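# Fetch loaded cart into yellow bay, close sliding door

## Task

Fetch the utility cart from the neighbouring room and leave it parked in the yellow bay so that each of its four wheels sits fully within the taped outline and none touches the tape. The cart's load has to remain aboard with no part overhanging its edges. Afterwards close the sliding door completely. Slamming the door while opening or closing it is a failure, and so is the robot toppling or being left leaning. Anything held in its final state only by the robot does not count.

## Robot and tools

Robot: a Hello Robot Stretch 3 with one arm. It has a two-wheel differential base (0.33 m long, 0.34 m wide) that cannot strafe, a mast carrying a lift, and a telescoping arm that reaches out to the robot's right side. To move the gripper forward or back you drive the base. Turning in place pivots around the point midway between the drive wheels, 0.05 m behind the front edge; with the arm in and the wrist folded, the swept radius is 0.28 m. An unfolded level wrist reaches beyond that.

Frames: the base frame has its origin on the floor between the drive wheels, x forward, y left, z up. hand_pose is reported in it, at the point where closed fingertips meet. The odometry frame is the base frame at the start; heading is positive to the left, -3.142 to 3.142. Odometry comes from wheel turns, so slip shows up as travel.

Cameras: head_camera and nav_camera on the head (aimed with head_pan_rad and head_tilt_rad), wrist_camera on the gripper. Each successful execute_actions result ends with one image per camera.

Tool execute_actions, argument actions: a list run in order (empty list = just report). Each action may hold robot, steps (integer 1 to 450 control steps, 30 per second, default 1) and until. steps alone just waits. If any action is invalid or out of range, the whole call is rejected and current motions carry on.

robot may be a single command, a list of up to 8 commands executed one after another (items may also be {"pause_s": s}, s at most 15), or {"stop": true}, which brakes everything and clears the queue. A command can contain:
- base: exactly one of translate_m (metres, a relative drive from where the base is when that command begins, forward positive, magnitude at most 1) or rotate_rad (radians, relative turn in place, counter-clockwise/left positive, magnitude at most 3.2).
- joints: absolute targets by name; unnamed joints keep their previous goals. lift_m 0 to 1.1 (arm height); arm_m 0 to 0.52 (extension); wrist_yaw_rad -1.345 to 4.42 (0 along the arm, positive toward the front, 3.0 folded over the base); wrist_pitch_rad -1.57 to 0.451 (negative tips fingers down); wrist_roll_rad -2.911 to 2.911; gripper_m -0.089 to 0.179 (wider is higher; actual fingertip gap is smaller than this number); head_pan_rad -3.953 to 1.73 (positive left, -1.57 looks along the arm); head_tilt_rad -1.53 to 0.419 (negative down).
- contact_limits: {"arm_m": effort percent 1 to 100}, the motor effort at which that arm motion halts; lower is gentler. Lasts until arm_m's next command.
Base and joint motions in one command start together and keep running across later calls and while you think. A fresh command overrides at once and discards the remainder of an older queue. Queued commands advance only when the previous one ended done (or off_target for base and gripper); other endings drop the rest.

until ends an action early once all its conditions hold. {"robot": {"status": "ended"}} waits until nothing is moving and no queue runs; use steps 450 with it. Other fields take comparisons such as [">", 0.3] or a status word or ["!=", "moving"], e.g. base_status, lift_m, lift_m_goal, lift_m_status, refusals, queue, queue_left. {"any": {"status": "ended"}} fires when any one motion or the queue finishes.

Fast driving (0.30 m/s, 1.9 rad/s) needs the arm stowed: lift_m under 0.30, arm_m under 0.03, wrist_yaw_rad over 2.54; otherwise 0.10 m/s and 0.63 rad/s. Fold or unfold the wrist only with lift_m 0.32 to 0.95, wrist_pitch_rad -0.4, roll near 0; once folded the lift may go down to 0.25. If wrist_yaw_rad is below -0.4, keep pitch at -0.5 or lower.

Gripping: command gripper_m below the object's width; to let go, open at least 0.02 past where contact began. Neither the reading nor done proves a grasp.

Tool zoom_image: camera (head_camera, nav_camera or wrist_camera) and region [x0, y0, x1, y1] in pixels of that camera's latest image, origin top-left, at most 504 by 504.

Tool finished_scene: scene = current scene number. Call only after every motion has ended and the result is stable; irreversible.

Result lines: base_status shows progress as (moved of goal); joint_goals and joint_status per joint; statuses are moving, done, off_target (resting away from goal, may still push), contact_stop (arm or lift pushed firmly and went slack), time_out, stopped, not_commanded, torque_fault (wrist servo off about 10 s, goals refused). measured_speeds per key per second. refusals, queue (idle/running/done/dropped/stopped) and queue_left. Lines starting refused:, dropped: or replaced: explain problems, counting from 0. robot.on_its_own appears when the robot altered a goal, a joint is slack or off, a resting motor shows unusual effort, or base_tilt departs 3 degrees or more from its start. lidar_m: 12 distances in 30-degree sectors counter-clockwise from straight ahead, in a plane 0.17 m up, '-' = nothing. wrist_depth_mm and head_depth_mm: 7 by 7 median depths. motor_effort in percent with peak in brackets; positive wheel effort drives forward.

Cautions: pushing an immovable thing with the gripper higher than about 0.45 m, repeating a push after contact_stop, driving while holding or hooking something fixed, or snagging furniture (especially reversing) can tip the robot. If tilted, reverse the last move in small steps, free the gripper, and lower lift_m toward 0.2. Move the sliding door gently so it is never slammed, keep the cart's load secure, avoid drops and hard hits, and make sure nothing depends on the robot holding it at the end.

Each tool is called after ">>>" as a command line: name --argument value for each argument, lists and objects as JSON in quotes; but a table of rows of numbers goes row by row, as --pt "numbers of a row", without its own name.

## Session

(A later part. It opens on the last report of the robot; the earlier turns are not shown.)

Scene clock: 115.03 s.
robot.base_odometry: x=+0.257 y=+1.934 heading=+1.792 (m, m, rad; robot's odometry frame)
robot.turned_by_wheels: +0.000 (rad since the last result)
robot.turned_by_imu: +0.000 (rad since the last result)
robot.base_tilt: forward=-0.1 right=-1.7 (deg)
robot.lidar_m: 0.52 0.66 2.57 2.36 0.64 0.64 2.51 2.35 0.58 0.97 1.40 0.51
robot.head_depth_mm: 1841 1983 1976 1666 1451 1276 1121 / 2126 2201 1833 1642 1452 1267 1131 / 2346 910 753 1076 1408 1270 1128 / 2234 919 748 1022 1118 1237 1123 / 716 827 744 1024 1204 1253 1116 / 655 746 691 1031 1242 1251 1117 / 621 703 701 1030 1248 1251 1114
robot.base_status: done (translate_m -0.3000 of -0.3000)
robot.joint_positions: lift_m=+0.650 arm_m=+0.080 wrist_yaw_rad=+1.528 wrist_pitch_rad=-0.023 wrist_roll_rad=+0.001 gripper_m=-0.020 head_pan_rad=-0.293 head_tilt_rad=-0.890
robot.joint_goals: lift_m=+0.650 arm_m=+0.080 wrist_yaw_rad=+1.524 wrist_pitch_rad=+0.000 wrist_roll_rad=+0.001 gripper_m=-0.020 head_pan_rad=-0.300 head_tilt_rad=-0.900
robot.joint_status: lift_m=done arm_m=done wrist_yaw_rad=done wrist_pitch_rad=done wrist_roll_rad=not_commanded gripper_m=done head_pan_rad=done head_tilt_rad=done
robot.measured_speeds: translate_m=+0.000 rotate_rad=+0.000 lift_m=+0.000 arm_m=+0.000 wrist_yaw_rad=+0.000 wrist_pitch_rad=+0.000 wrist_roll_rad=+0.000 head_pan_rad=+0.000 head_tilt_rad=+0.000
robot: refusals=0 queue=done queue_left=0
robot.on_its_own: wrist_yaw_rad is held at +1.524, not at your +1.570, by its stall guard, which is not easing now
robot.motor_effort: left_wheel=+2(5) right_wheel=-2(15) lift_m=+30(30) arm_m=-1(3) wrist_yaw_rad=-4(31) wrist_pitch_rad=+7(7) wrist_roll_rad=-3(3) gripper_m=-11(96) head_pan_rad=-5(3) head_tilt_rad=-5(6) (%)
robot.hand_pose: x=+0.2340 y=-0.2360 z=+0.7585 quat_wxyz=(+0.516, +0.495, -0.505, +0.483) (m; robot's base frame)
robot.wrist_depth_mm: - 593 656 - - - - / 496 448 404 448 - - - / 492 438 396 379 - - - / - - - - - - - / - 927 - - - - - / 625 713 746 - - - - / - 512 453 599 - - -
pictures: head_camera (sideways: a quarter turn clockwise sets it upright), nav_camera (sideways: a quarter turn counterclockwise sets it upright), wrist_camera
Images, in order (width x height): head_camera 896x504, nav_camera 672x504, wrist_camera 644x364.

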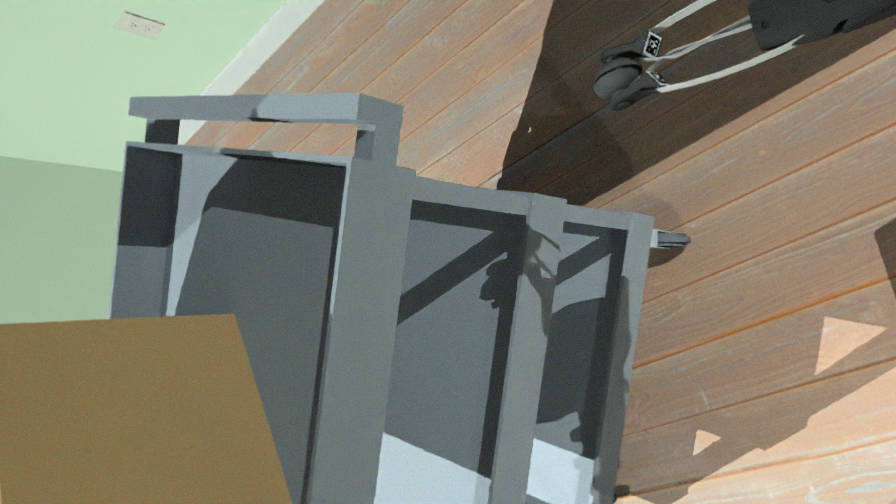

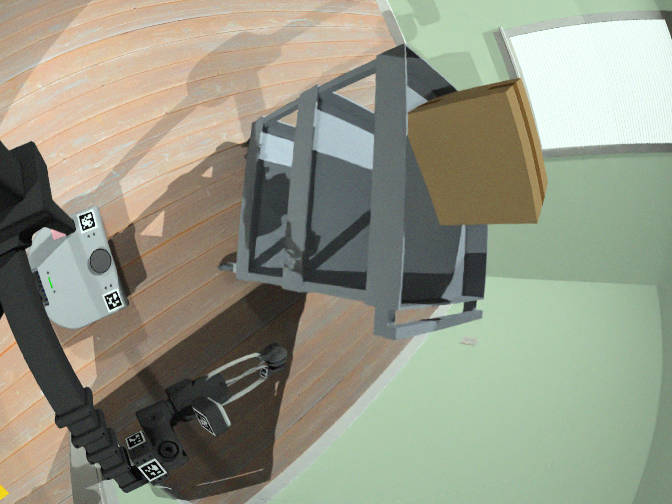

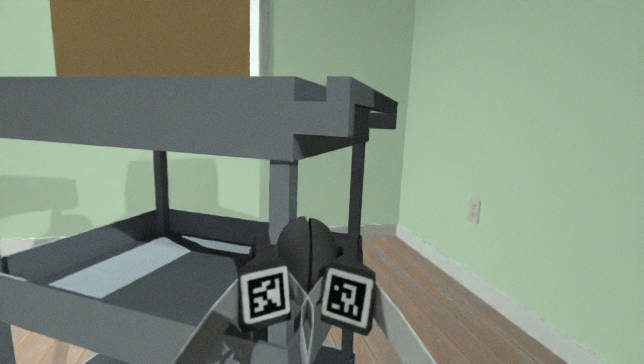

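>>> execute_actions --actions '[{"robot":[{"joints":{"gripper_m":0.13,"arm_m":0.055,"wrist_yaw_rad":1.57}},{"base":{"translate_m":0.27}}],"steps":350,"until":{"robot":{"status":"ended"}}}]'

Scene clock: 120.80 s.
robot.base_odometry: x=+0.197 y=+2.197 heading=+1.792 (m, m, rad; robot's odometry frame)
robot.turned_by_wheels: +0.000 (rad since the last result)
robot.turned_by_imu: +0.001 (rad since the last result)
robot.base_tilt: forward=-0.1 right=-1.7 (deg)
robot.lidar_m: 0.27 0.34 2.45 2.39 1.10 0.85 2.78 0.76 0.81 1.35 0.28 0.26
robot.head_depth_mm: 1772 1925 725 639 510 1258 - / 2025 2182 756 635 549 705 1117 / 2061 2290 756 633 546 800 1080 / 1931 547 712 631 532 806 1091 / 507 488 578 625 551 821 1102 / 502 458 535 607 560 818 1106 / 497 431 499 580 558 827 1114
robot.base_status: done (translate_m +0.2700 of +0.2700)
robot.joint_positions: lift_m=+0.650 arm_m=+0.055 wrist_yaw_rad=+1.571 wrist_pitch_rad=-0.031 wrist_roll_rad=-0.004 gripper_m=+0.130 head_pan_rad=-0.293 head_tilt_rad=-0.890
robot.joint_goals: lift_m=+0.650 arm_m=+0.055 wrist_yaw_rad=+1.570 wrist_pitch_rad=+0.000 wrist_roll_rad=-0.004 gripper_m=+0.130 head_pan_rad=-0.300 head_tilt_rad=-0.900
robot.joint_status: lift_m=done arm_m=done wrist_yaw_rad=done wrist_pitch_rad=done wrist_roll_rad=not_commanded gripper_m=done head_pan_rad=done head_tilt_rad=done
robot.measured_speeds: translate_m=+0.000 rotate_rad=+0.000 lift_m=+0.000 arm_m=+0.000 wrist_yaw_rad=+0.000 wrist_pitch_rad=+0.000 wrist_roll_rad=+0.000 head_pan_rad=+0.000 head_tilt_rad=+0.000
robot: refusals=0 queue=done queue_left=0
robot.motor_effort: left_wheel=+1(7) right_wheel=-1(3) lift_m=+30(30) arm_m=-4(6) wrist_yaw_rad=-1(5) wrist_pitch_rad=+9(9) wrist_roll_rad=+0(2) gripper_m=-1(78) head_pan_rad=-4(4) head_tilt_rad=-6(5) (%)
robot.hand_pose: x=+0.2340 y=-0.2003 z=+0.7565 quat_wxyz=(+0.509, +0.507, -0.491, +0.493) (m; robot's base frame)
robot.wrist_depth_mm: 151 136 122 110 103 - 86 / 155 141 126 113 103 95 87 / 161 145 129 116 106 97 89 / 169 150 132 119 110 102 91 / - - 706 123 116 - - / 609 - 732 637 558 - - / 512 517 555 138 576 - -
pictures: head_camera (sideways: a quarter turn clockwise sets it upright), nav_camera (sideways: a quarter turn counterclockwise sets it upright), wrist_camera
Images, in order (width x height): head_camera 896x504, nav_camera 672x504, wrist_camera 644x364.

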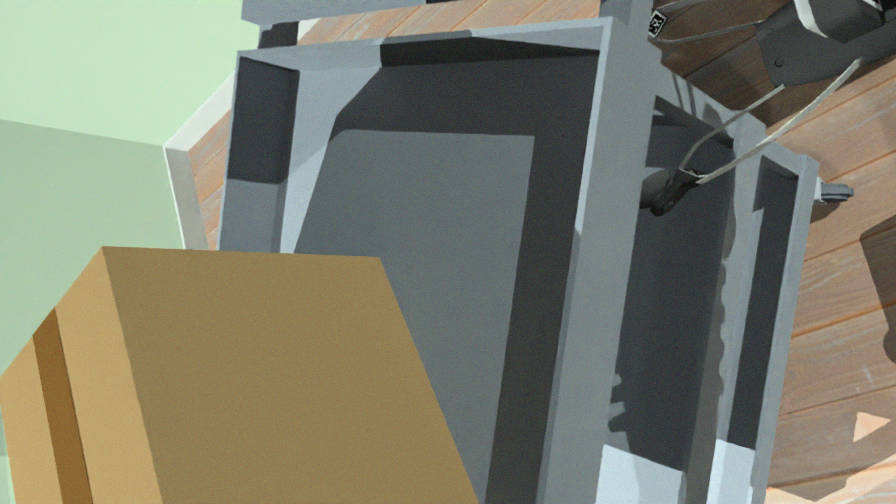

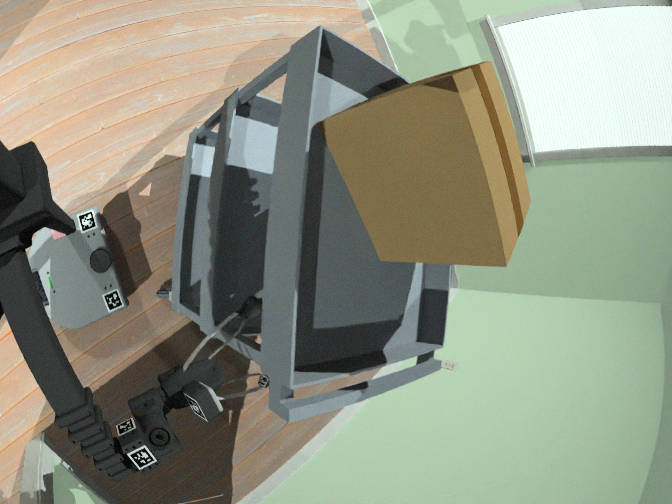

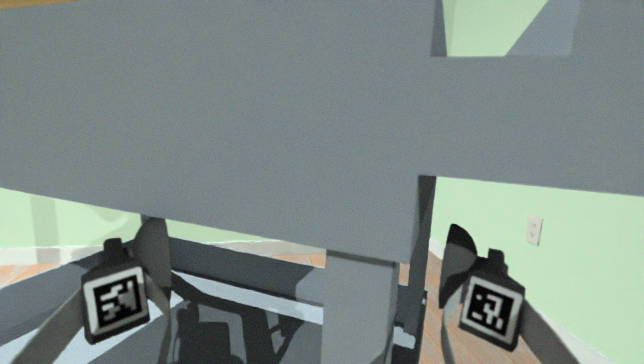

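>>> execute_actions --actions '[{"robot":[{"joints":{"lift_m":0.62,"arm_m":0.075}},{"joints":{"gripper_m":-0.03}},{"pause_s":0.5},{"base":{"translate_m":-0.3}}],"steps":350,"until":{"robot":{"status":"ended"}}}]'

Scene clock: 134.07 s.
robot.base_odometry: x=+0.263 y=+1.904 heading=+1.792 (m, m, rad; robot's odometry frame)
robot.turned_by_wheels: +0.000 (rad since the last result)
robot.turned_by_imu: +0.000 (rad since the last result)
robot.base_tilt: forward=-0.1 right=-1.6 (deg)
robot.lidar_m: 0.30 0.45 2.57 2.36 0.62 0.64 2.48 2.35 0.57 0.90 0.29 0.28
robot.head_depth_mm: 1846 1967 757 636 533 1254 - / 2130 2223 756 636 547 712 1143 / 2280 588 711 633 542 811 1101 / 511 526 629 630 567 824 1107 / 506 504 602 626 850 1019 1123 / 503 486 571 623 861 1116 1111 / 498 468 547 608 891 1184 1123
robot.base_status: done (translate_m -0.3000 of -0.3000)
robot.joint_positions: lift_m=+0.620 arm_m=+0.075 wrist_yaw_rad=+1.567 wrist_pitch_rad=-0.022 wrist_roll_rad=-0.004 gripper_m=-0.014 head_pan_rad=-0.293 head_tilt_rad=-0.890
robot.joint_goals: lift_m=+0.620 arm_m=+0.075 wrist_yaw_rad=+1.570 wrist_pitch_rad=+0.000 wrist_roll_rad=-0.004 gripper_m=-0.015 head_pan_rad=-0.300 head_tilt_rad=-0.900
robot.joint_status: lift_m=done arm_m=done wrist_yaw_rad=done wrist_pitch_rad=done wrist_roll_rad=not_commanded gripper_m=done head_pan_rad=done head_tilt_rad=done
robot.measured_speeds: translate_m=+0.000 rotate_rad=+0.000 lift_m=+0.000 arm_m=+0.000 wrist_yaw_rad=+0.000 wrist_pitch_rad=+0.000 wrist_roll_rad=+0.000 head_pan_rad=+0.000 head_tilt_rad=+0.000
robot: refusals=0 queue=done queue_left=0
robot.on_its_own: gripper_m is held at -0.015, not at your -0.030, by its stall guard, which is not easing now
robot.motor_effort: left_wheel=+2(6) right_wheel=-4(17) lift_m=+21(30) arm_m=+2(3) wrist_yaw_rad=+3(27) wrist_pitch_rad=+6(9) wrist_roll_rad=+0(0) gripper_m=-20(96) head_pan_rad=-5(4) head_tilt_rad=-5(5) (%)
robot.hand_pose: x=+0.2343 y=-0.2208 z=+0.7293 quat_wxyz=(+0.508, +0.503, -0.494, +0.495) (m; robot's base frame)
robot.wrist_depth_mm: 182 146 117 98 85 74 68 / 189 150 120 102 91 83 - / 215 155 124 105 158 458 - / - - - 114 - - - / - - 834 121 - - - / 580 656 648 124 579 - - / 492 503 490 129 498 - -
pictures: head_camera (sideways: a quarter turn clockwise sets it upright), nav_camera (sideways: a quarter turn counterclockwise sets it upright), wrist_camera
Images, in order (width x height): head_camera 896x504, nav_camera 672x504, wrist_camera 644x364.

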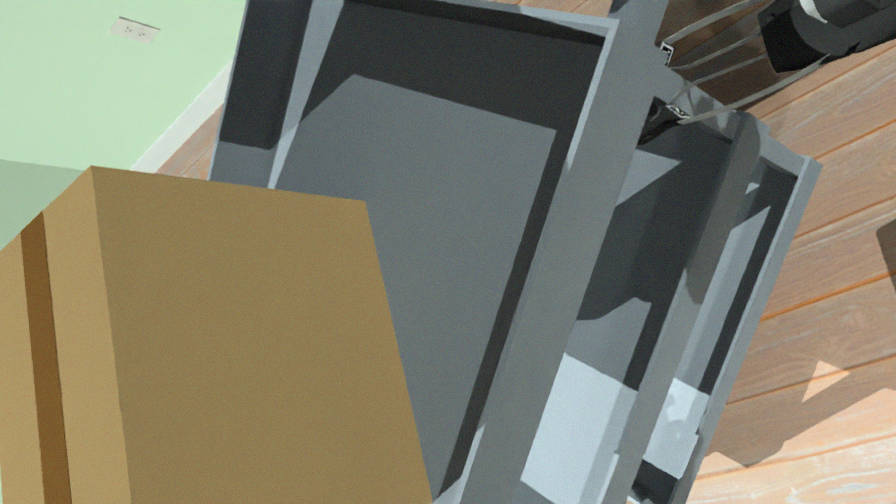

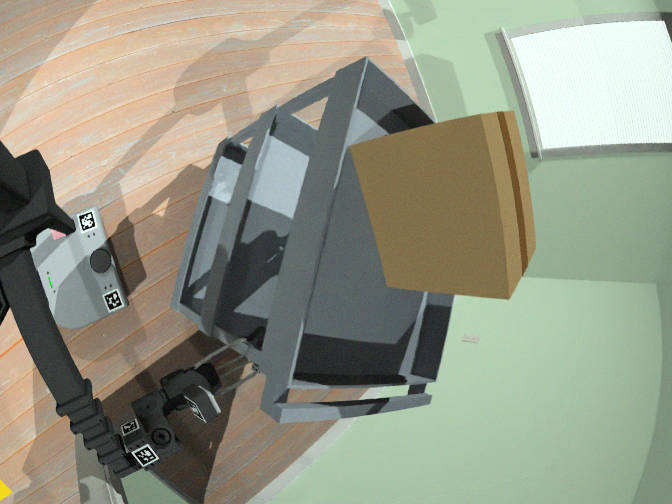

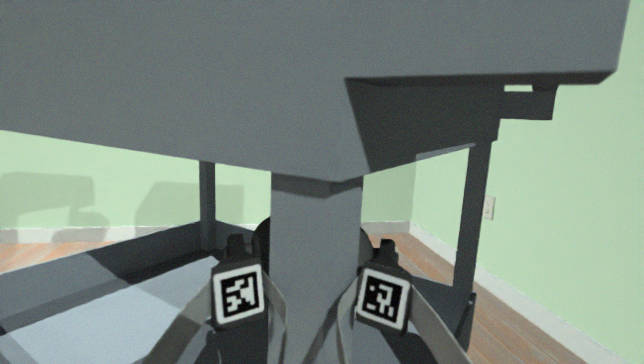

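>>> execute_actions --actions '[{"robot":[{"base":{"rotate_rad":-0.2},"joints":{"head_tilt_rad":-0.7,"head_pan_rad":-0.2}},{"base":{"translate_m":-0.45}}],"steps":350,"until":{"robot":{"status":"ended"}}}]'

Scene clock: 141.13 s.
robot.base_odometry: x=+0.273 y=+1.455 heading=+1.593 (m, m, rad; robot's odometry frame)
robot.turned_by_wheels: -0.200 (rad since the last result)
robot.turned_by_imu: -0.198 (rad since the last result)
robot.base_tilt: forward=+0.0 right=-1.6 (deg)
robot.lidar_m: 0.33 0.61 2.69 0.36 0.34 2.44 2.08 2.06 1.89 0.61 0.28 0.28
robot.head_depth_mm: 1754 1866 1972 783 634 534 459 / 1970 673 572 709 633 532 651 / 2216 626 567 661 628 517 754 / 2588 618 563 657 625 816 781 / 2586 611 559 654 590 864 1040 / 2452 602 557 659 627 901 1134 / 2331 2587 2437 754 900 1130 1174
robot.base_status: done (translate_m -0.4500 of -0.4500)
robot.joint_positions: lift_m=+0.620 arm_m=+0.075 wrist_yaw_rad=+1.604 wrist_pitch_rad=-0.021 wrist_roll_rad=-0.004 gripper_m=-0.011 head_pan_rad=-0.207 head_tilt_rad=-0.704
robot.joint_goals: lift_m=+0.620 arm_m=+0.075 wrist_yaw_rad=+1.611 wrist_pitch_rad=+0.000 wrist_roll_rad=-0.004 gripper_m=-0.012 head_pan_rad=-0.200 head_tilt_rad=-0.700
robot.joint_status: lift_m=done arm_m=done wrist_yaw_rad=done wrist_pitch_rad=done wrist_roll_rad=not_commanded gripper_m=done head_pan_rad=done head_tilt_rad=done
robot.measured_speeds: translate_m=+0.000 rotate_rad=+0.000 lift_m=+0.000 arm_m=+0.000 wrist_yaw_rad=+0.000 wrist_pitch_rad=+0.000 wrist_roll_rad=+0.000 head_pan_rad=+0.000 head_tilt_rad=+0.000
robot: refusals=0 queue=done queue_left=0
robot.on_its_own: wrist_yaw_rad is held at +1.611, not at your +1.570, by its stall guard, which is not easing now; gripper_m is held at -0.012, not at your -0.030, by its stall guard, which is not easing now
robot.motor_effort: left_wheel=+1(13) right_wheel=-4(18) lift_m=+22(22) arm_m=+2(1) wrist_yaw_rad=+7(39) wrist_pitch_rad=+6(6) wrist_roll_rad=+0(0) gripper_m=-17(24) head_pan_rad=+4(17) head_tilt_rad=+2(19) (%)
robot.hand_pose: x=+0.2342 y=-0.2114 z=+0.7295 quat_wxyz=(+0.498, +0.512, -0.485, +0.504) (m; robot's base frame)
robot.wrist_depth_mm: - 200 127 93 74 61 127 / 524 209 130 102 89 81 316 / - 238 134 109 141 216 391 / - - - 117 - - - / - - 811 124 - - - / - 623 656 126 608 548 - / - 494 485 131 511 491 -
pictures: head_camera (sideways: a quarter turn clockwise sets it upright), nav_camera (sideways: a quarter turn counterclockwise sets it upright), wrist_camera
Images, in order (width x height): head_camera 896x504, nav_camera 672x504, wrist_camera 644x364.

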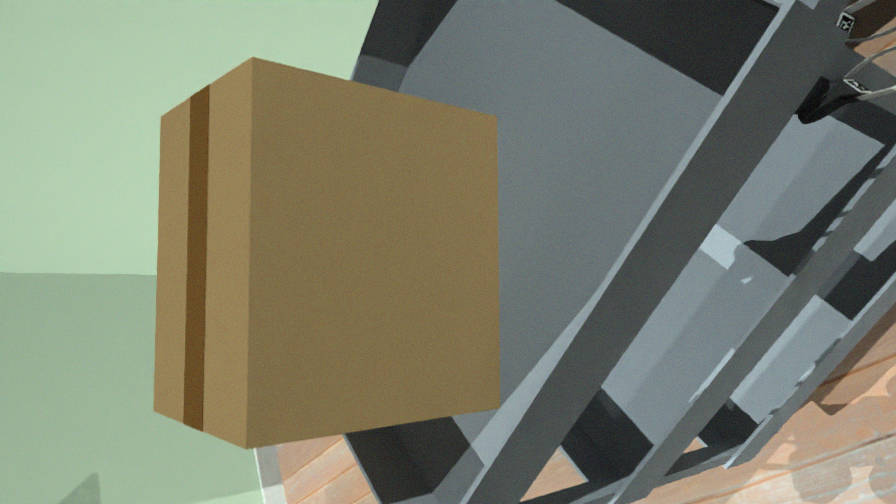

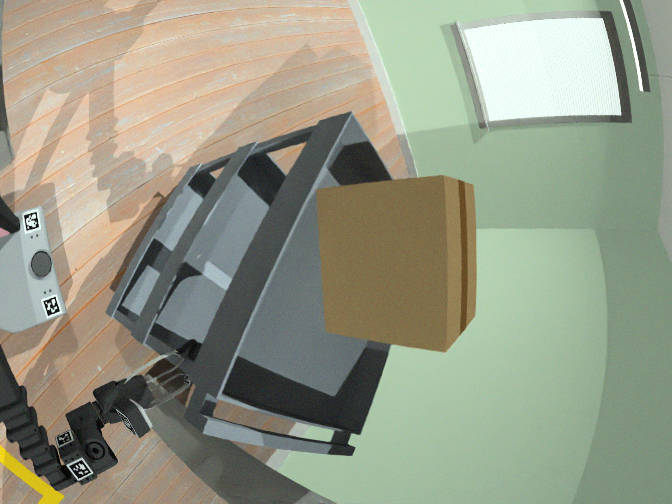

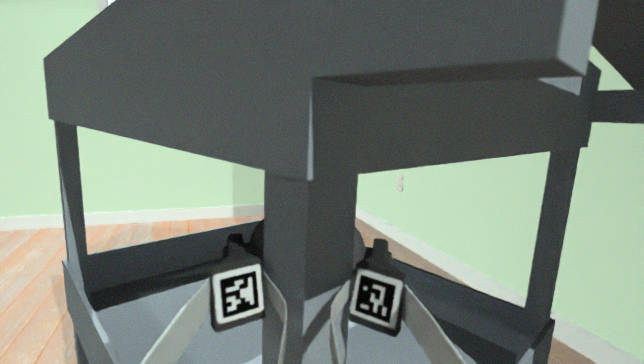

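>>> execute_actions --actions '[{"robot":{"base":{"translate_m":-0.3},"joints":{"head_pan_rad":-0.45,"head_tilt_rad":-0.8}},"steps":350,"until":{"robot":{"status":"ended"}}}]'

Scene clock: 145.50 s.
robot.base_odometry: x=+0.280 y=+1.155 heading=+1.593 (m, m, rad; robot's odometry frame)
robot.turned_by_wheels: +0.000 (rad since the last result)
robot.turned_by_imu: +0.000 (rad since the last result)
robot.base_tilt: forward=-0.1 right=-1.6 (deg)
robot.lidar_m: 0.29 0.42 0.28 0.31 2.11 2.18 1.79 1.78 1.98 1.65 0.28 0.27
robot.head_depth_mm: 1604 1676 786 676 543 1253 1206 / 1728 1919 810 739 615 533 1186 / 1892 2104 808 699 584 505 902 / 2079 2325 810 693 581 782 929 / 2277 530 600 668 578 794 998 / 2464 504 555 635 574 791 1026 / 2776 484 521 603 574 805 1042
robot.base_status: done (translate_m -0.3000 of -0.3000)
robot.joint_positions: lift_m=+0.620 arm_m=+0.075 wrist_yaw_rad=+1.623 wrist_pitch_rad=-0.019 wrist_roll_rad=-0.004 gripper_m=-0.011 head_pan_rad=-0.443 head_tilt_rad=-0.792
robot.joint_goals: lift_m=+0.620 arm_m=+0.075 wrist_yaw_rad=+1.611 wrist_pitch_rad=+0.000 wrist_roll_rad=-0.004 gripper_m=-0.012 head_pan_rad=-0.450 head_tilt_rad=-0.800
robot.joint_status: lift_m=done arm_m=done wrist_yaw_rad=done wrist_pitch_rad=done wrist_roll_rad=not_commanded gripper_m=done head_pan_rad=done head_tilt_rad=done
robot.measured_speeds: translate_m=+0.000 rotate_rad=+0.000 lift_m=+0.000 arm_m=+0.000 wrist_yaw_rad=+0.000 wrist_pitch_rad=+0.000 wrist_roll_rad=+0.000 head_pan_rad=+0.000 head_tilt_rad=+0.000
robot: refusals=0 queue=done queue_left=0
robot.on_its_own: wrist_yaw_rad is held at +1.611, not at your +1.570, by its stall guard, which is not easing now; gripper_m is held at -0.012, not at your -0.030, by its stall guard, which is not easing now
robot.motor_effort: left_wheel=+4(12) right_wheel=-7(30) lift_m=+23(23) arm_m=+0(2) wrist_yaw_rad=-12(18) wrist_pitch_rad=+6(6) wrist_roll_rad=+0(0) gripper_m=-17(19) head_pan_rad=-5(27) head_tilt_rad=-4(18) (%)
robot.hand_pose: x=+0.2340 y=-0.2065 z=+0.7299 quat_wxyz=(+0.493, +0.516, -0.480, +0.509) (m; robot's base frame)
robot.wrist_depth_mm: 196 153 120 99 85 74 69 / 206 157 123 104 90 80 410 / 241 163 127 110 163 451 429 / - - - 118 - - 432 / - - 840 125 - - 435 / 582 650 674 127 580 533 446 / 484 508 485 130 499 553 436
pictures: head_camera (sideways: a quarter turn clockwise sets it upright), nav_camera (sideways: a quarter turn counterclockwise sets it upright), wrist_camera
Images, in order (width x height): head_camera 896x504, nav_camera 672x504, wrist_camera 644x364.

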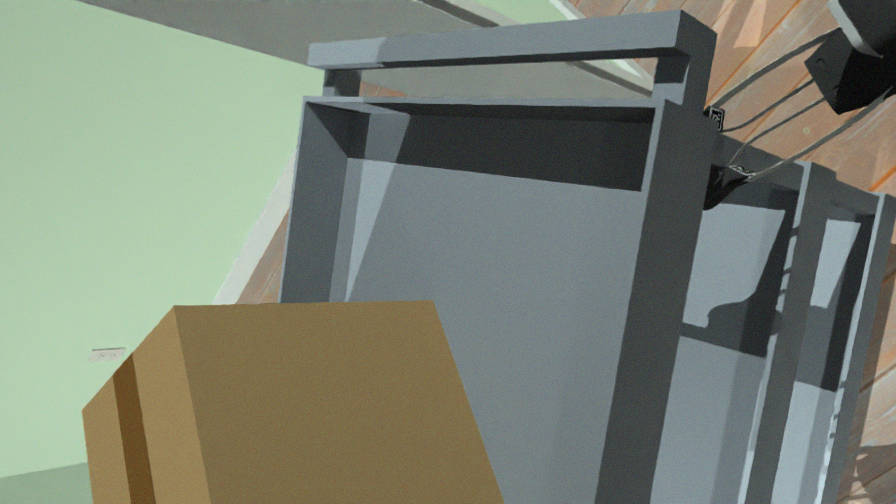

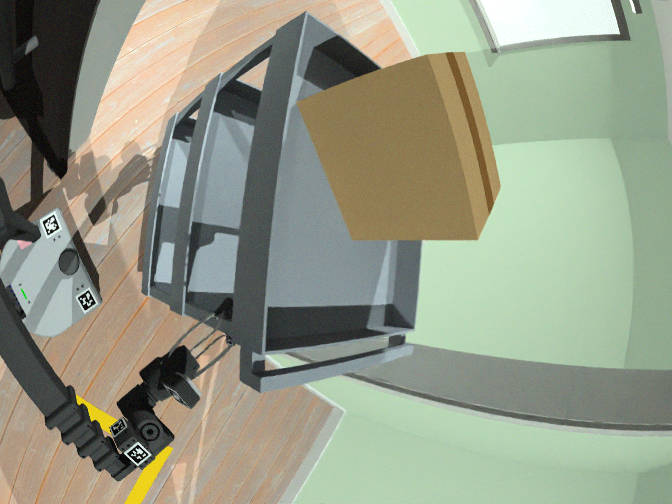

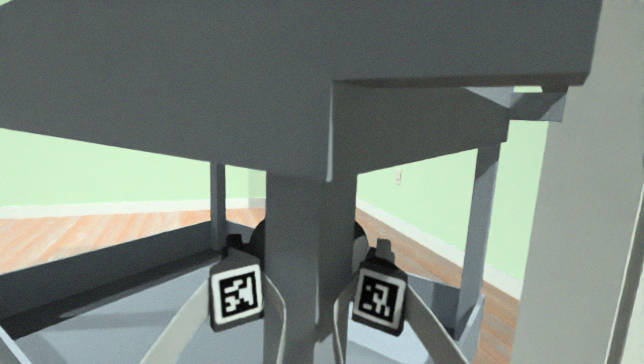

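>>> execute_actions --actions '[{"robot":{"base":{"translate_m":-0.2},"joints":{"arm_m":0.0}},"steps":350,"until":{"robot":{"status":"ended"}}}]'

Scene clock: 148.87 s.
robot.base_odometry: x=+0.284 y=+0.955 heading=+1.593 (m, m, rad; robot's odometry frame)
robot.turned_by_wheels: +0.000 (rad since the last result)
robot.turned_by_imu: +0.000 (rad since the last result)
robot.base_tilt: forward=+0.0 right=-1.7 (deg)
robot.lidar_m: 0.26 0.40 0.40 0.64 2.03 1.95 1.61 1.59 1.77 1.72 1.00 0.23
robot.head_depth_mm: 727 834 1049 1534 1536 1333 1168 / 793 870 908 1050 1313 462 1163 / 1958 2170 795 697 597 457 1150 / 2132 2432 803 693 582 488 728 / 2386 2596 630 670 578 520 765 / 2570 508 564 650 576 776 1007 / 2871 497 543 630 574 804 1083
robot.base_status: done (translate_m -0.2000 of -0.2000)
robot.joint_positions: lift_m=+0.620 arm_m=+0.000 wrist_yaw_rad=+1.629 wrist_pitch_rad=-0.019 wrist_roll_rad=-0.004 gripper_m=-0.011 head_pan_rad=-0.443 head_tilt_rad=-0.792
robot.joint_goals: lift_m=+0.620 arm_m=+0.000 wrist_yaw_rad=+1.611 wrist_pitch_rad=+0.000 wrist_roll_rad=-0.004 gripper_m=-0.012 head_pan_rad=-0.450 head_tilt_rad=-0.800
robot.joint_status: lift_m=done arm_m=done wrist_yaw_rad=done wrist_pitch_rad=done wrist_roll_rad=not_commanded gripper_m=done head_pan_rad=done head_tilt_rad=done
robot.measured_speeds: translate_m=+0.000 rotate_rad=+0.000 lift_m=+0.000 arm_m=+0.000 wrist_yaw_rad=+0.000 wrist_pitch_rad=+0.000 wrist_roll_rad=+0.000 head_pan_rad=+0.000 head_tilt_rad=+0.000
robot: refusals=0 queue=done queue_left=0
robot.on_its_own: wrist_yaw_rad is held at +1.611, not at your +1.570, by its stall guard, which is not easing now; gripper_m is held at -0.012, not at your -0.030, by its stall guard, which is not easing now; wrist_yaw_rad is at rest, and its effort (-17) is outside its rest range (-12 to +12)
robot.motor_effort: left_wheel=+5(5) right_wheel=-7(17) lift_m=+23(23) arm_m=-1(7) wrist_yaw_rad=-17(17) wrist_pitch_rad=+6(6) wrist_roll_rad=-1(1) gripper_m=-18(19) head_pan_rad=-5(4) head_tilt_rad=-4(4) (%)
robot.hand_pose: x=+0.2339 y=-0.1302 z=+0.7299 quat_wxyz=(+0.492, +0.518, -0.479, +0.511) (m; robot's base frame)
robot.wrist_depth_mm: - 191 125 93 74 61 127 / 447 199 128 101 87 79 345 / - 223 131 108 143 226 403 / - - - 118 - - 608 / - - 788 125 - - 642 / - 643 - 125 601 740 682 / - 497 490 131 511 512 692
pictures: head_camera (sideways: a quarter turn clockwise sets it upright), nav_camera (sideways: a quarter turn counterclockwise sets it upright), wrist_camera
Images, in order (width x height): head_camera 896x504, nav_camera 672x504, wrist_camera 644x364.

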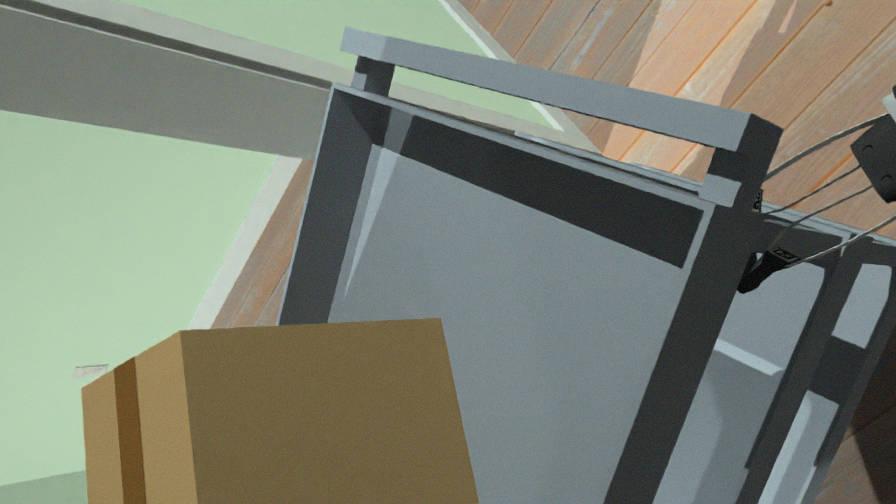

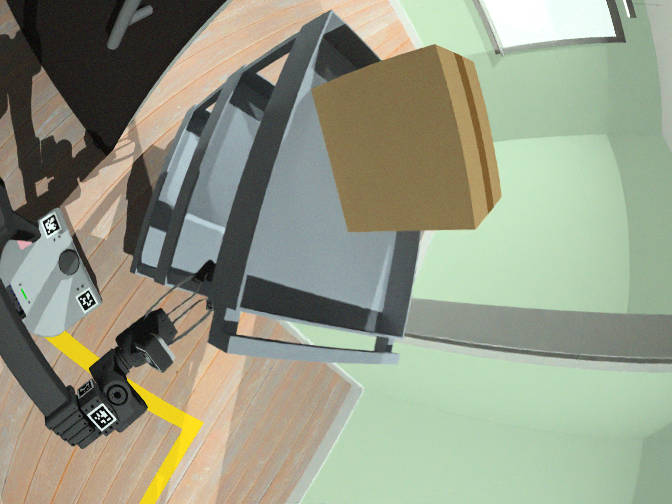

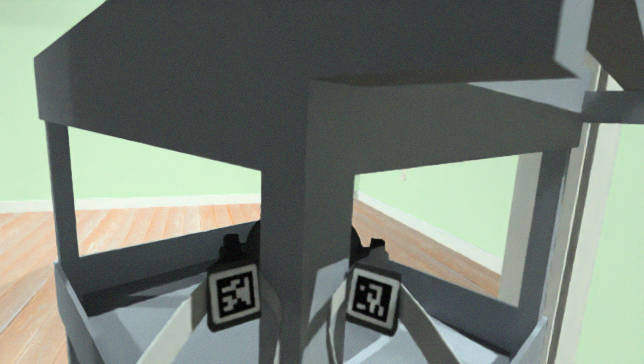

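>>> execute_actions --actions '[{"robot":[{"base":{"rotate_rad":0.34},"joints":{"arm_m":0.11}},{"base":{"translate_m":-0.3},"joints":{"head_pan_rad":0,"head_tilt_rad":-0.8}}],"steps":350,"until":{"robot":{"status":"ended"}}}]'

Scene clock: 155.17 s.
robot.base_odometry: x=+0.391 y=+0.674 heading=+1.933 (m, m, rad; robot's odometry frame)
robot.turned_by_wheels: +0.340 (rad since the last result)
robot.turned_by_imu: +0.336 (rad since the last result)
robot.base_tilt: forward=-0.1 right=-1.7 (deg)
robot.lidar_m: 0.37 0.69 0.93 2.02 1.86 1.35 1.30 1.35 1.79 1.72 0.30 0.30
robot.head_depth_mm: 2987 526 576 662 592 498 737 / 2959 534 592 665 569 819 751 / 2916 541 609 677 596 832 1029 / 3104 2690 796 677 943 1111 1139 / 3074 2964 799 851 1027 1250 1144 / 3095 2921 769 905 1101 1279 1140 / 565 633 717 881 1093 1268 1138
robot.base_status: done (translate_m -0.3000 of -0.3000)
robot.joint_positions: lift_m=+0.620 arm_m=+0.110 wrist_yaw_rad=+1.625 wrist_pitch_rad=-0.019 wrist_roll_rad=-0.004 gripper_m=-0.011 head_pan_rad=-0.007 head_tilt_rad=-0.792
robot.joint_goals: lift_m=+0.620 arm_m=+0.110 wrist_yaw_rad=+1.611 wrist_pitch_rad=+0.000 wrist_roll_rad=-0.004 gripper_m=-0.012 head_pan_rad=+0.000 head_tilt_rad=-0.800
robot.joint_status: lift_m=done arm_m=done wrist_yaw_rad=done wrist_pitch_rad=done wrist_roll_rad=not_commanded gripper_m=done head_pan_rad=done head_tilt_rad=done
robot.measured_speeds: translate_m=+0.000 rotate_rad=+0.000 lift_m=+0.000 arm_m=+0.000 wrist_yaw_rad=+0.000 wrist_pitch_rad=+0.000 wrist_roll_rad=+0.000 head_pan_rad=+0.000 head_tilt_rad=+0.000
robot: refusals=0 queue=done queue_left=0
robot.on_its_own: wrist_yaw_rad is held at +1.611, not at your +1.570, by its stall guard, which is not easing now; gripper_m is held at -0.012, not at your -0.030, by its stall guard, which is not easing now; wrist_yaw_rad is at rest, and its effort (-14) is outside its rest range (-12 to +12)
robot.motor_effort: left_wheel=+1(11) right_wheel=-3(18) lift_m=+23(23) arm_m=+4(9) wrist_yaw_rad=-14(24) wrist_pitch_rad=+6(6) wrist_roll_rad=+0(1) gripper_m=-19(20) head_pan_rad=+4(36) head_tilt_rad=-4(6) (%)
robot.hand_pose: x=+0.2340 y=-0.2408 z=+0.7299 quat_wxyz=(+0.492, +0.517, -0.480, +0.510) (m; robot's base frame)
robot.wrist_depth_mm: 554 241 128 87 66 55 138 / 578 254 131 98 87 157 278 / 582 359 135 107 136 188 303 / 611 - - 117 - - 667 / 626 720 - 122 - - 690 / 643 649 - 124 631 827 702 / 657 522 492 132 524 504 745
pictures: head_camera (sideways: a quarter turn clockwise sets it upright), nav_camera (sideways: a quarter turn counterclockwise sets it upright), wrist_camera
Images, in order (width x height): head_camera 896x504, nav_camera 672x504, wrist_camera 644x364.

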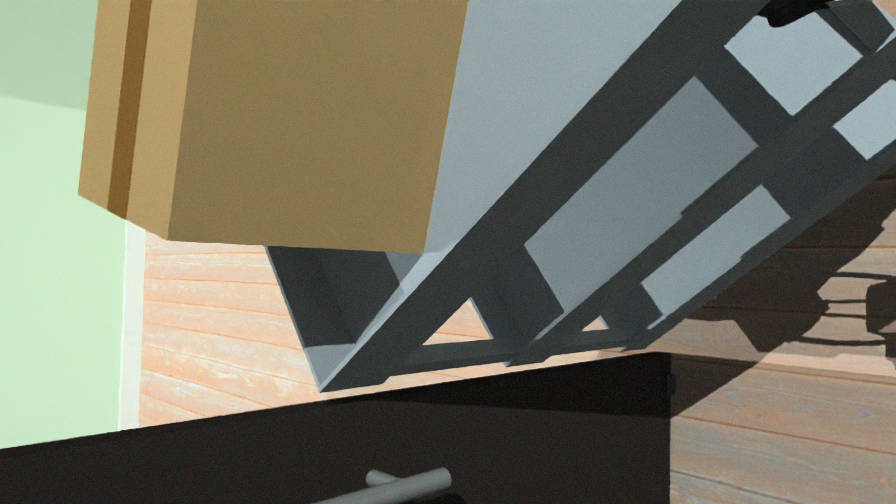

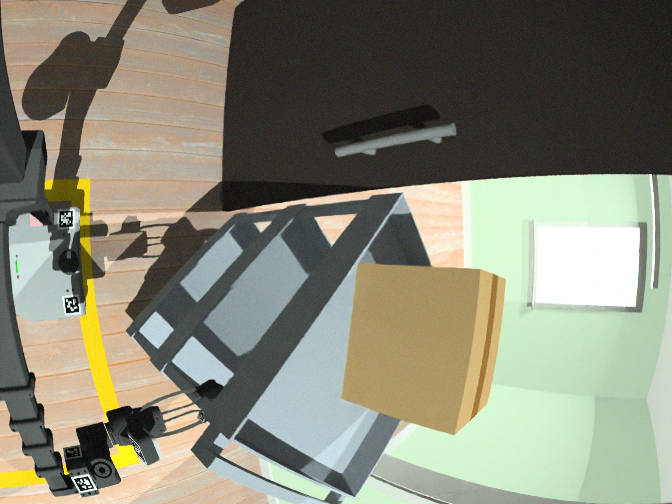

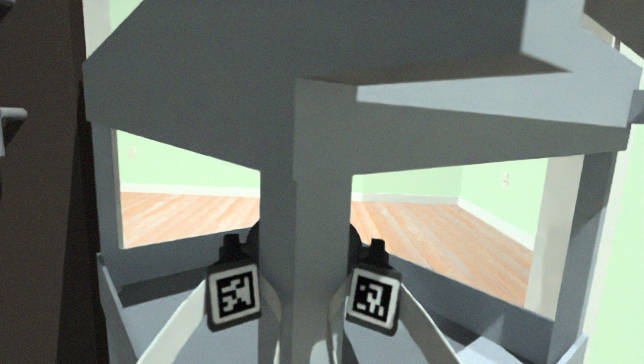

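>>> execute_actions --actions '[{"robot":{"base":{"translate_m":-0.45},"joints":{"arm_m":0.14}},"steps":350,"until":{"robot":{"status":"ended"}}}]'

Scene clock: 160.93 s.
robot.base_odometry: x=+0.550 y=+0.253 heading=+1.933 (m, m, rad; robot's odometry frame)
robot.turned_by_wheels: +0.000 (rad since the last result)
robot.turned_by_imu: +0.000 (rad since the last result)
robot.base_tilt: forward=-0.1 right=-1.7 (deg)
robot.lidar_m: 0.37 0.60 1.56 2.02 1.22 0.89 0.85 0.88 1.19 1.72 0.32 0.32
robot.head_depth_mm: 3313 517 564 653 588 519 736 / 3389 519 568 659 551 816 778 / 3369 516 572 661 585 833 1037 / 3422 540 606 653 923 1036 1127 / 3479 2933 801 672 960 1202 1148 / 963 1070 1219 828 1442 1304 1141 / 936 1090 1275 1511 1494 1296 1135
robot.base_status: done (translate_m -0.4500 of -0.4500)
robot.joint_positions: lift_m=+0.620 arm_m=+0.140 wrist_yaw_rad=+1.609 wrist_pitch_rad=-0.019 wrist_roll_rad=-0.004 gripper_m=-0.011 head_pan_rad=-0.007 head_tilt_rad=-0.792
robot.joint_goals: lift_m=+0.620 arm_m=+0.140 wrist_yaw_rad=+1.611 wrist_pitch_rad=+0.000 wrist_roll_rad=-0.004 gripper_m=-0.012 head_pan_rad=+0.000 head_tilt_rad=-0.800
robot.joint_status: lift_m=done arm_m=done wrist_yaw_rad=done wrist_pitch_rad=done wrist_roll_rad=not_commanded gripper_m=done head_pan_rad=done head_tilt_rad=done
robot.measured_speeds: translate_m=+0.000 rotate_rad=+0.000 lift_m=+0.000 arm_m=+0.000 wrist_yaw_rad=+0.000 wrist_pitch_rad=+0.000 wrist_roll_rad=+0.000 head_pan_rad=+0.000 head_tilt_rad=+0.000
robot: refusals=0 queue=done queue_left=0
robot.on_its_own: wrist_yaw_rad is held at +1.611, not at your +1.570, by its stall guard, which is not easing now; gripper_m is held at -0.012, not at your -0.030, by its stall guard, which is not easing now
robot.motor_effort: left_wheel=-1(2) right_wheel=-1(17) lift_m=+23(23) arm_m=+2(8) wrist_yaw_rad=+2(25) wrist_pitch_rad=+6(6) wrist_roll_rad=+0(1) gripper_m=-18(19) head_pan_rad=+4(4) head_tilt_rad=-5(4) (%)
robot.hand_pose: x=+0.2342 y=-0.2751 z=+0.7300 quat_wxyz=(+0.497, +0.513, -0.484, +0.506) (m; robot's base frame)
robot.wrist_depth_mm: 303 176 125 97 80 67 67 / 299 182 130 102 87 80 315 / 487 199 132 109 145 258 - / - - - 116 - - - / - - 808 123 - - - / 595 641 665 126 587 - - / 529 502 481 130 516 511 -
pictures: head_camera (sideways: a quarter turn clockwise sets it upright), nav_camera (sideways: a quarter turn counterclockwise sets it upright), wrist_camera
Images, in order (width x height): head_camera 896x504, nav_camera 672x504, wrist_camera 644x364.

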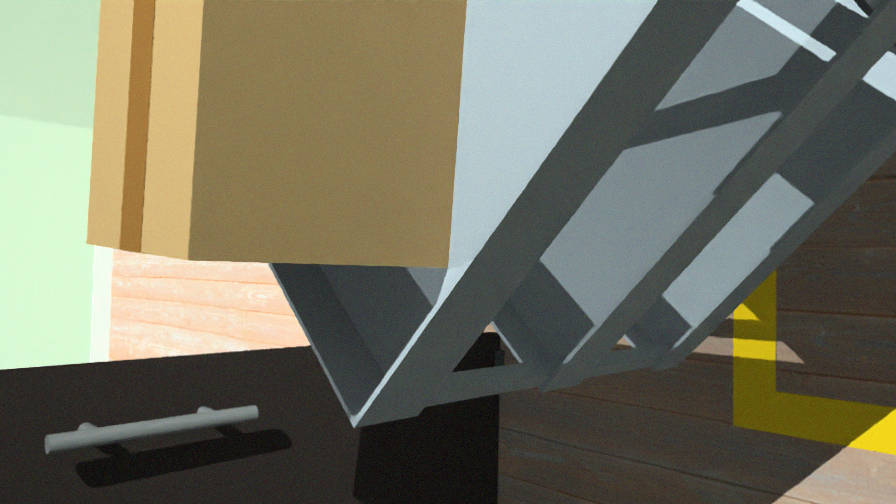

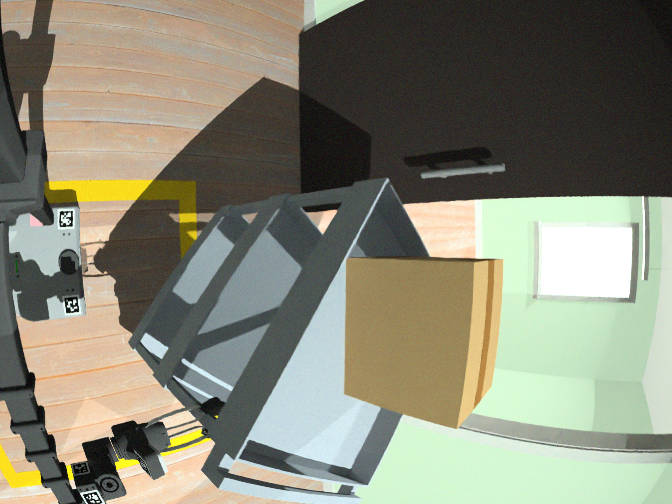

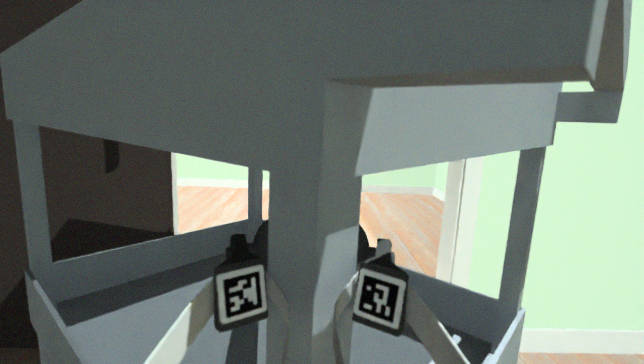

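>>> execute_actions --actions '[{"robot":[{"base":{"translate_m":-0.3},"joints":{"arm_m":0.25}},{"joints":{"arm_m":0.45}}],"steps":350,"until":{"robot":{"status":"ended"}}},{"robot":{"joints":{"head_pan_rad":-0.6,"head_tilt_rad":-1.0}},"steps":50,"until":{"robot":{"status":"ended"}}}]'

Scene clock: 168.80 s.
robot.base_odometry: x=+0.656 y=-0.027 heading=+1.933 (m, m, rad; robot's odometry frame)
robot.turned_by_wheels: +0.000 (rad since the last result)
robot.turned_by_imu: +0.000 (rad since the last result)
robot.base_tilt: forward=-0.1 right=-1.6 (deg)
robot.lidar_m: 0.38 1.45 2.05 2.02 0.80 0.58 0.55 0.57 0.78 1.73 0.42 0.38
robot.head_depth_mm: 878 792 676 944 1306 1230 1114 / 845 791 672 958 1207 1224 1119 / 543 669 669 935 1188 1227 1133 / 469 560 647 920 1117 1222 1126 / 425 487 584 914 902 1203 1105 / 421 501 625 588 881 1193 1104 / 456 572 655 579 1326 1206 1100
robot.base_status: done (translate_m -0.3000 of -0.3000)
robot.joint_positions: lift_m=+0.620 arm_m=+0.450 wrist_yaw_rad=+1.708 wrist_pitch_rad=-0.016 wrist_roll_rad=-0.004 gripper_m=-0.011 head_pan_rad=-0.593 head_tilt_rad=-0.987
robot.joint_goals: lift_m=+0.620 arm_m=+0.450 wrist_yaw_rad=+1.710 wrist_pitch_rad=+0.000 wrist_roll_rad=-0.004 gripper_m=-0.012 head_pan_rad=-0.600 head_tilt_rad=-1.000
robot.joint_status: lift_m=done arm_m=done wrist_yaw_rad=done wrist_pitch_rad=done wrist_roll_rad=not_commanded gripper_m=done head_pan_rad=done head_tilt_rad=done
robot.measured_speeds: translate_m=+0.000 rotate_rad=+0.000 lift_m=+0.000 arm_m=+0.000 wrist_yaw_rad=+0.000 wrist_pitch_rad=+0.000 wrist_roll_rad=+0.000 head_pan_rad=+0.000 head_tilt_rad=+0.000
robot: refusals=0 queue=done queue_left=0
robot.on_its_own: wrist_yaw_rad is held at +1.710, not at your +1.570, by its stall guard, which is not easing now; gripper_m is held at -0.012, not at your -0.030, by its stall guard, which is not easing now
robot.motor_effort: left_wheel=-2(4) right_wheel=+3(18) lift_m=+23(23) arm_m=+3(7) wrist_yaw_rad=+2(38) wrist_pitch_rad=+5(5) wrist_roll_rad=-1(1) gripper_m=-19(20) head_pan_rad=-4(43) head_tilt_rad=-6(22) (%)
robot.hand_pose: x=+0.2321 y=-0.5598 z=+0.7306 quat_wxyz=(+0.470, +0.536, -0.459, +0.531) (m; robot's base frame)
robot.wrist_depth_mm: 157 137 118 103 92 83 77 / 162 142 121 106 97 87 97 / 173 146 124 109 187 - - / - - - 118 - - - / - 827 - 124 - - - / 596 666 712 126 569 - - / 497 497 487 132 498 - -
pictures: head_camera (sideways: a quarter turn clockwise sets it upright), nav_camera (sideways: a quarter turn counterclockwise sets it upright), wrist_camera
Images, in order (width x height): head_camera 896x504, nav_camera 672x504, wrist_camera 644x364.

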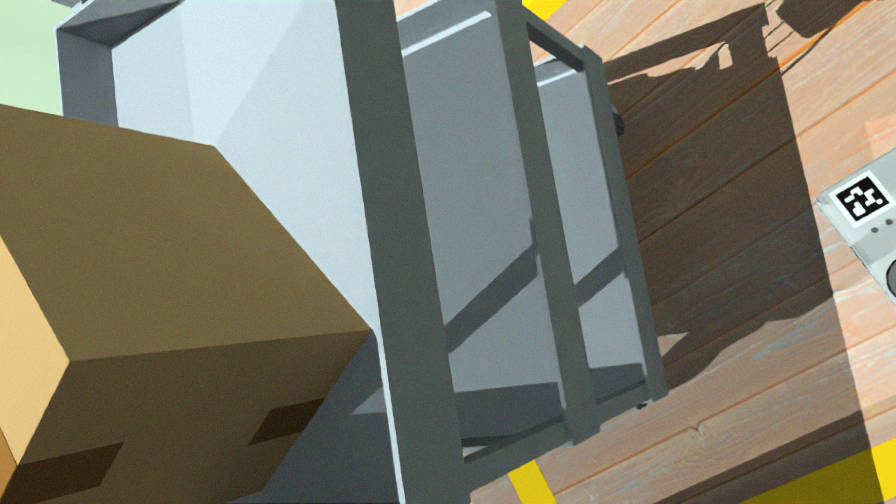

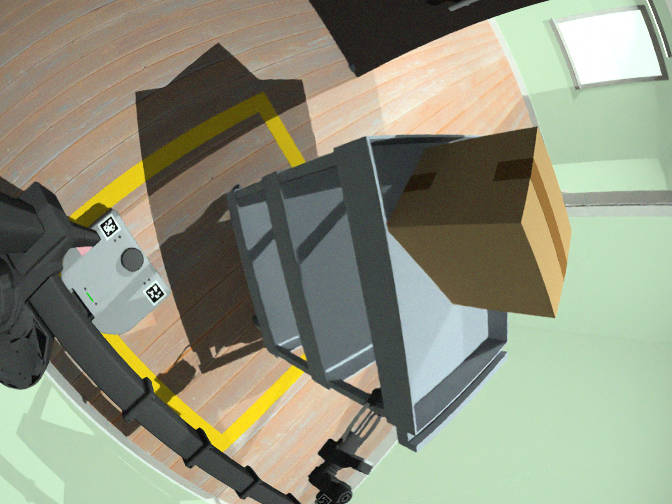

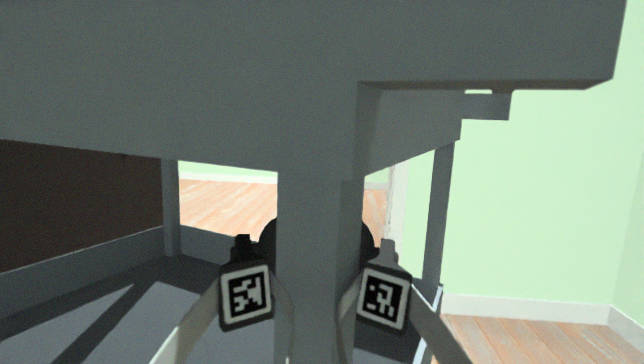

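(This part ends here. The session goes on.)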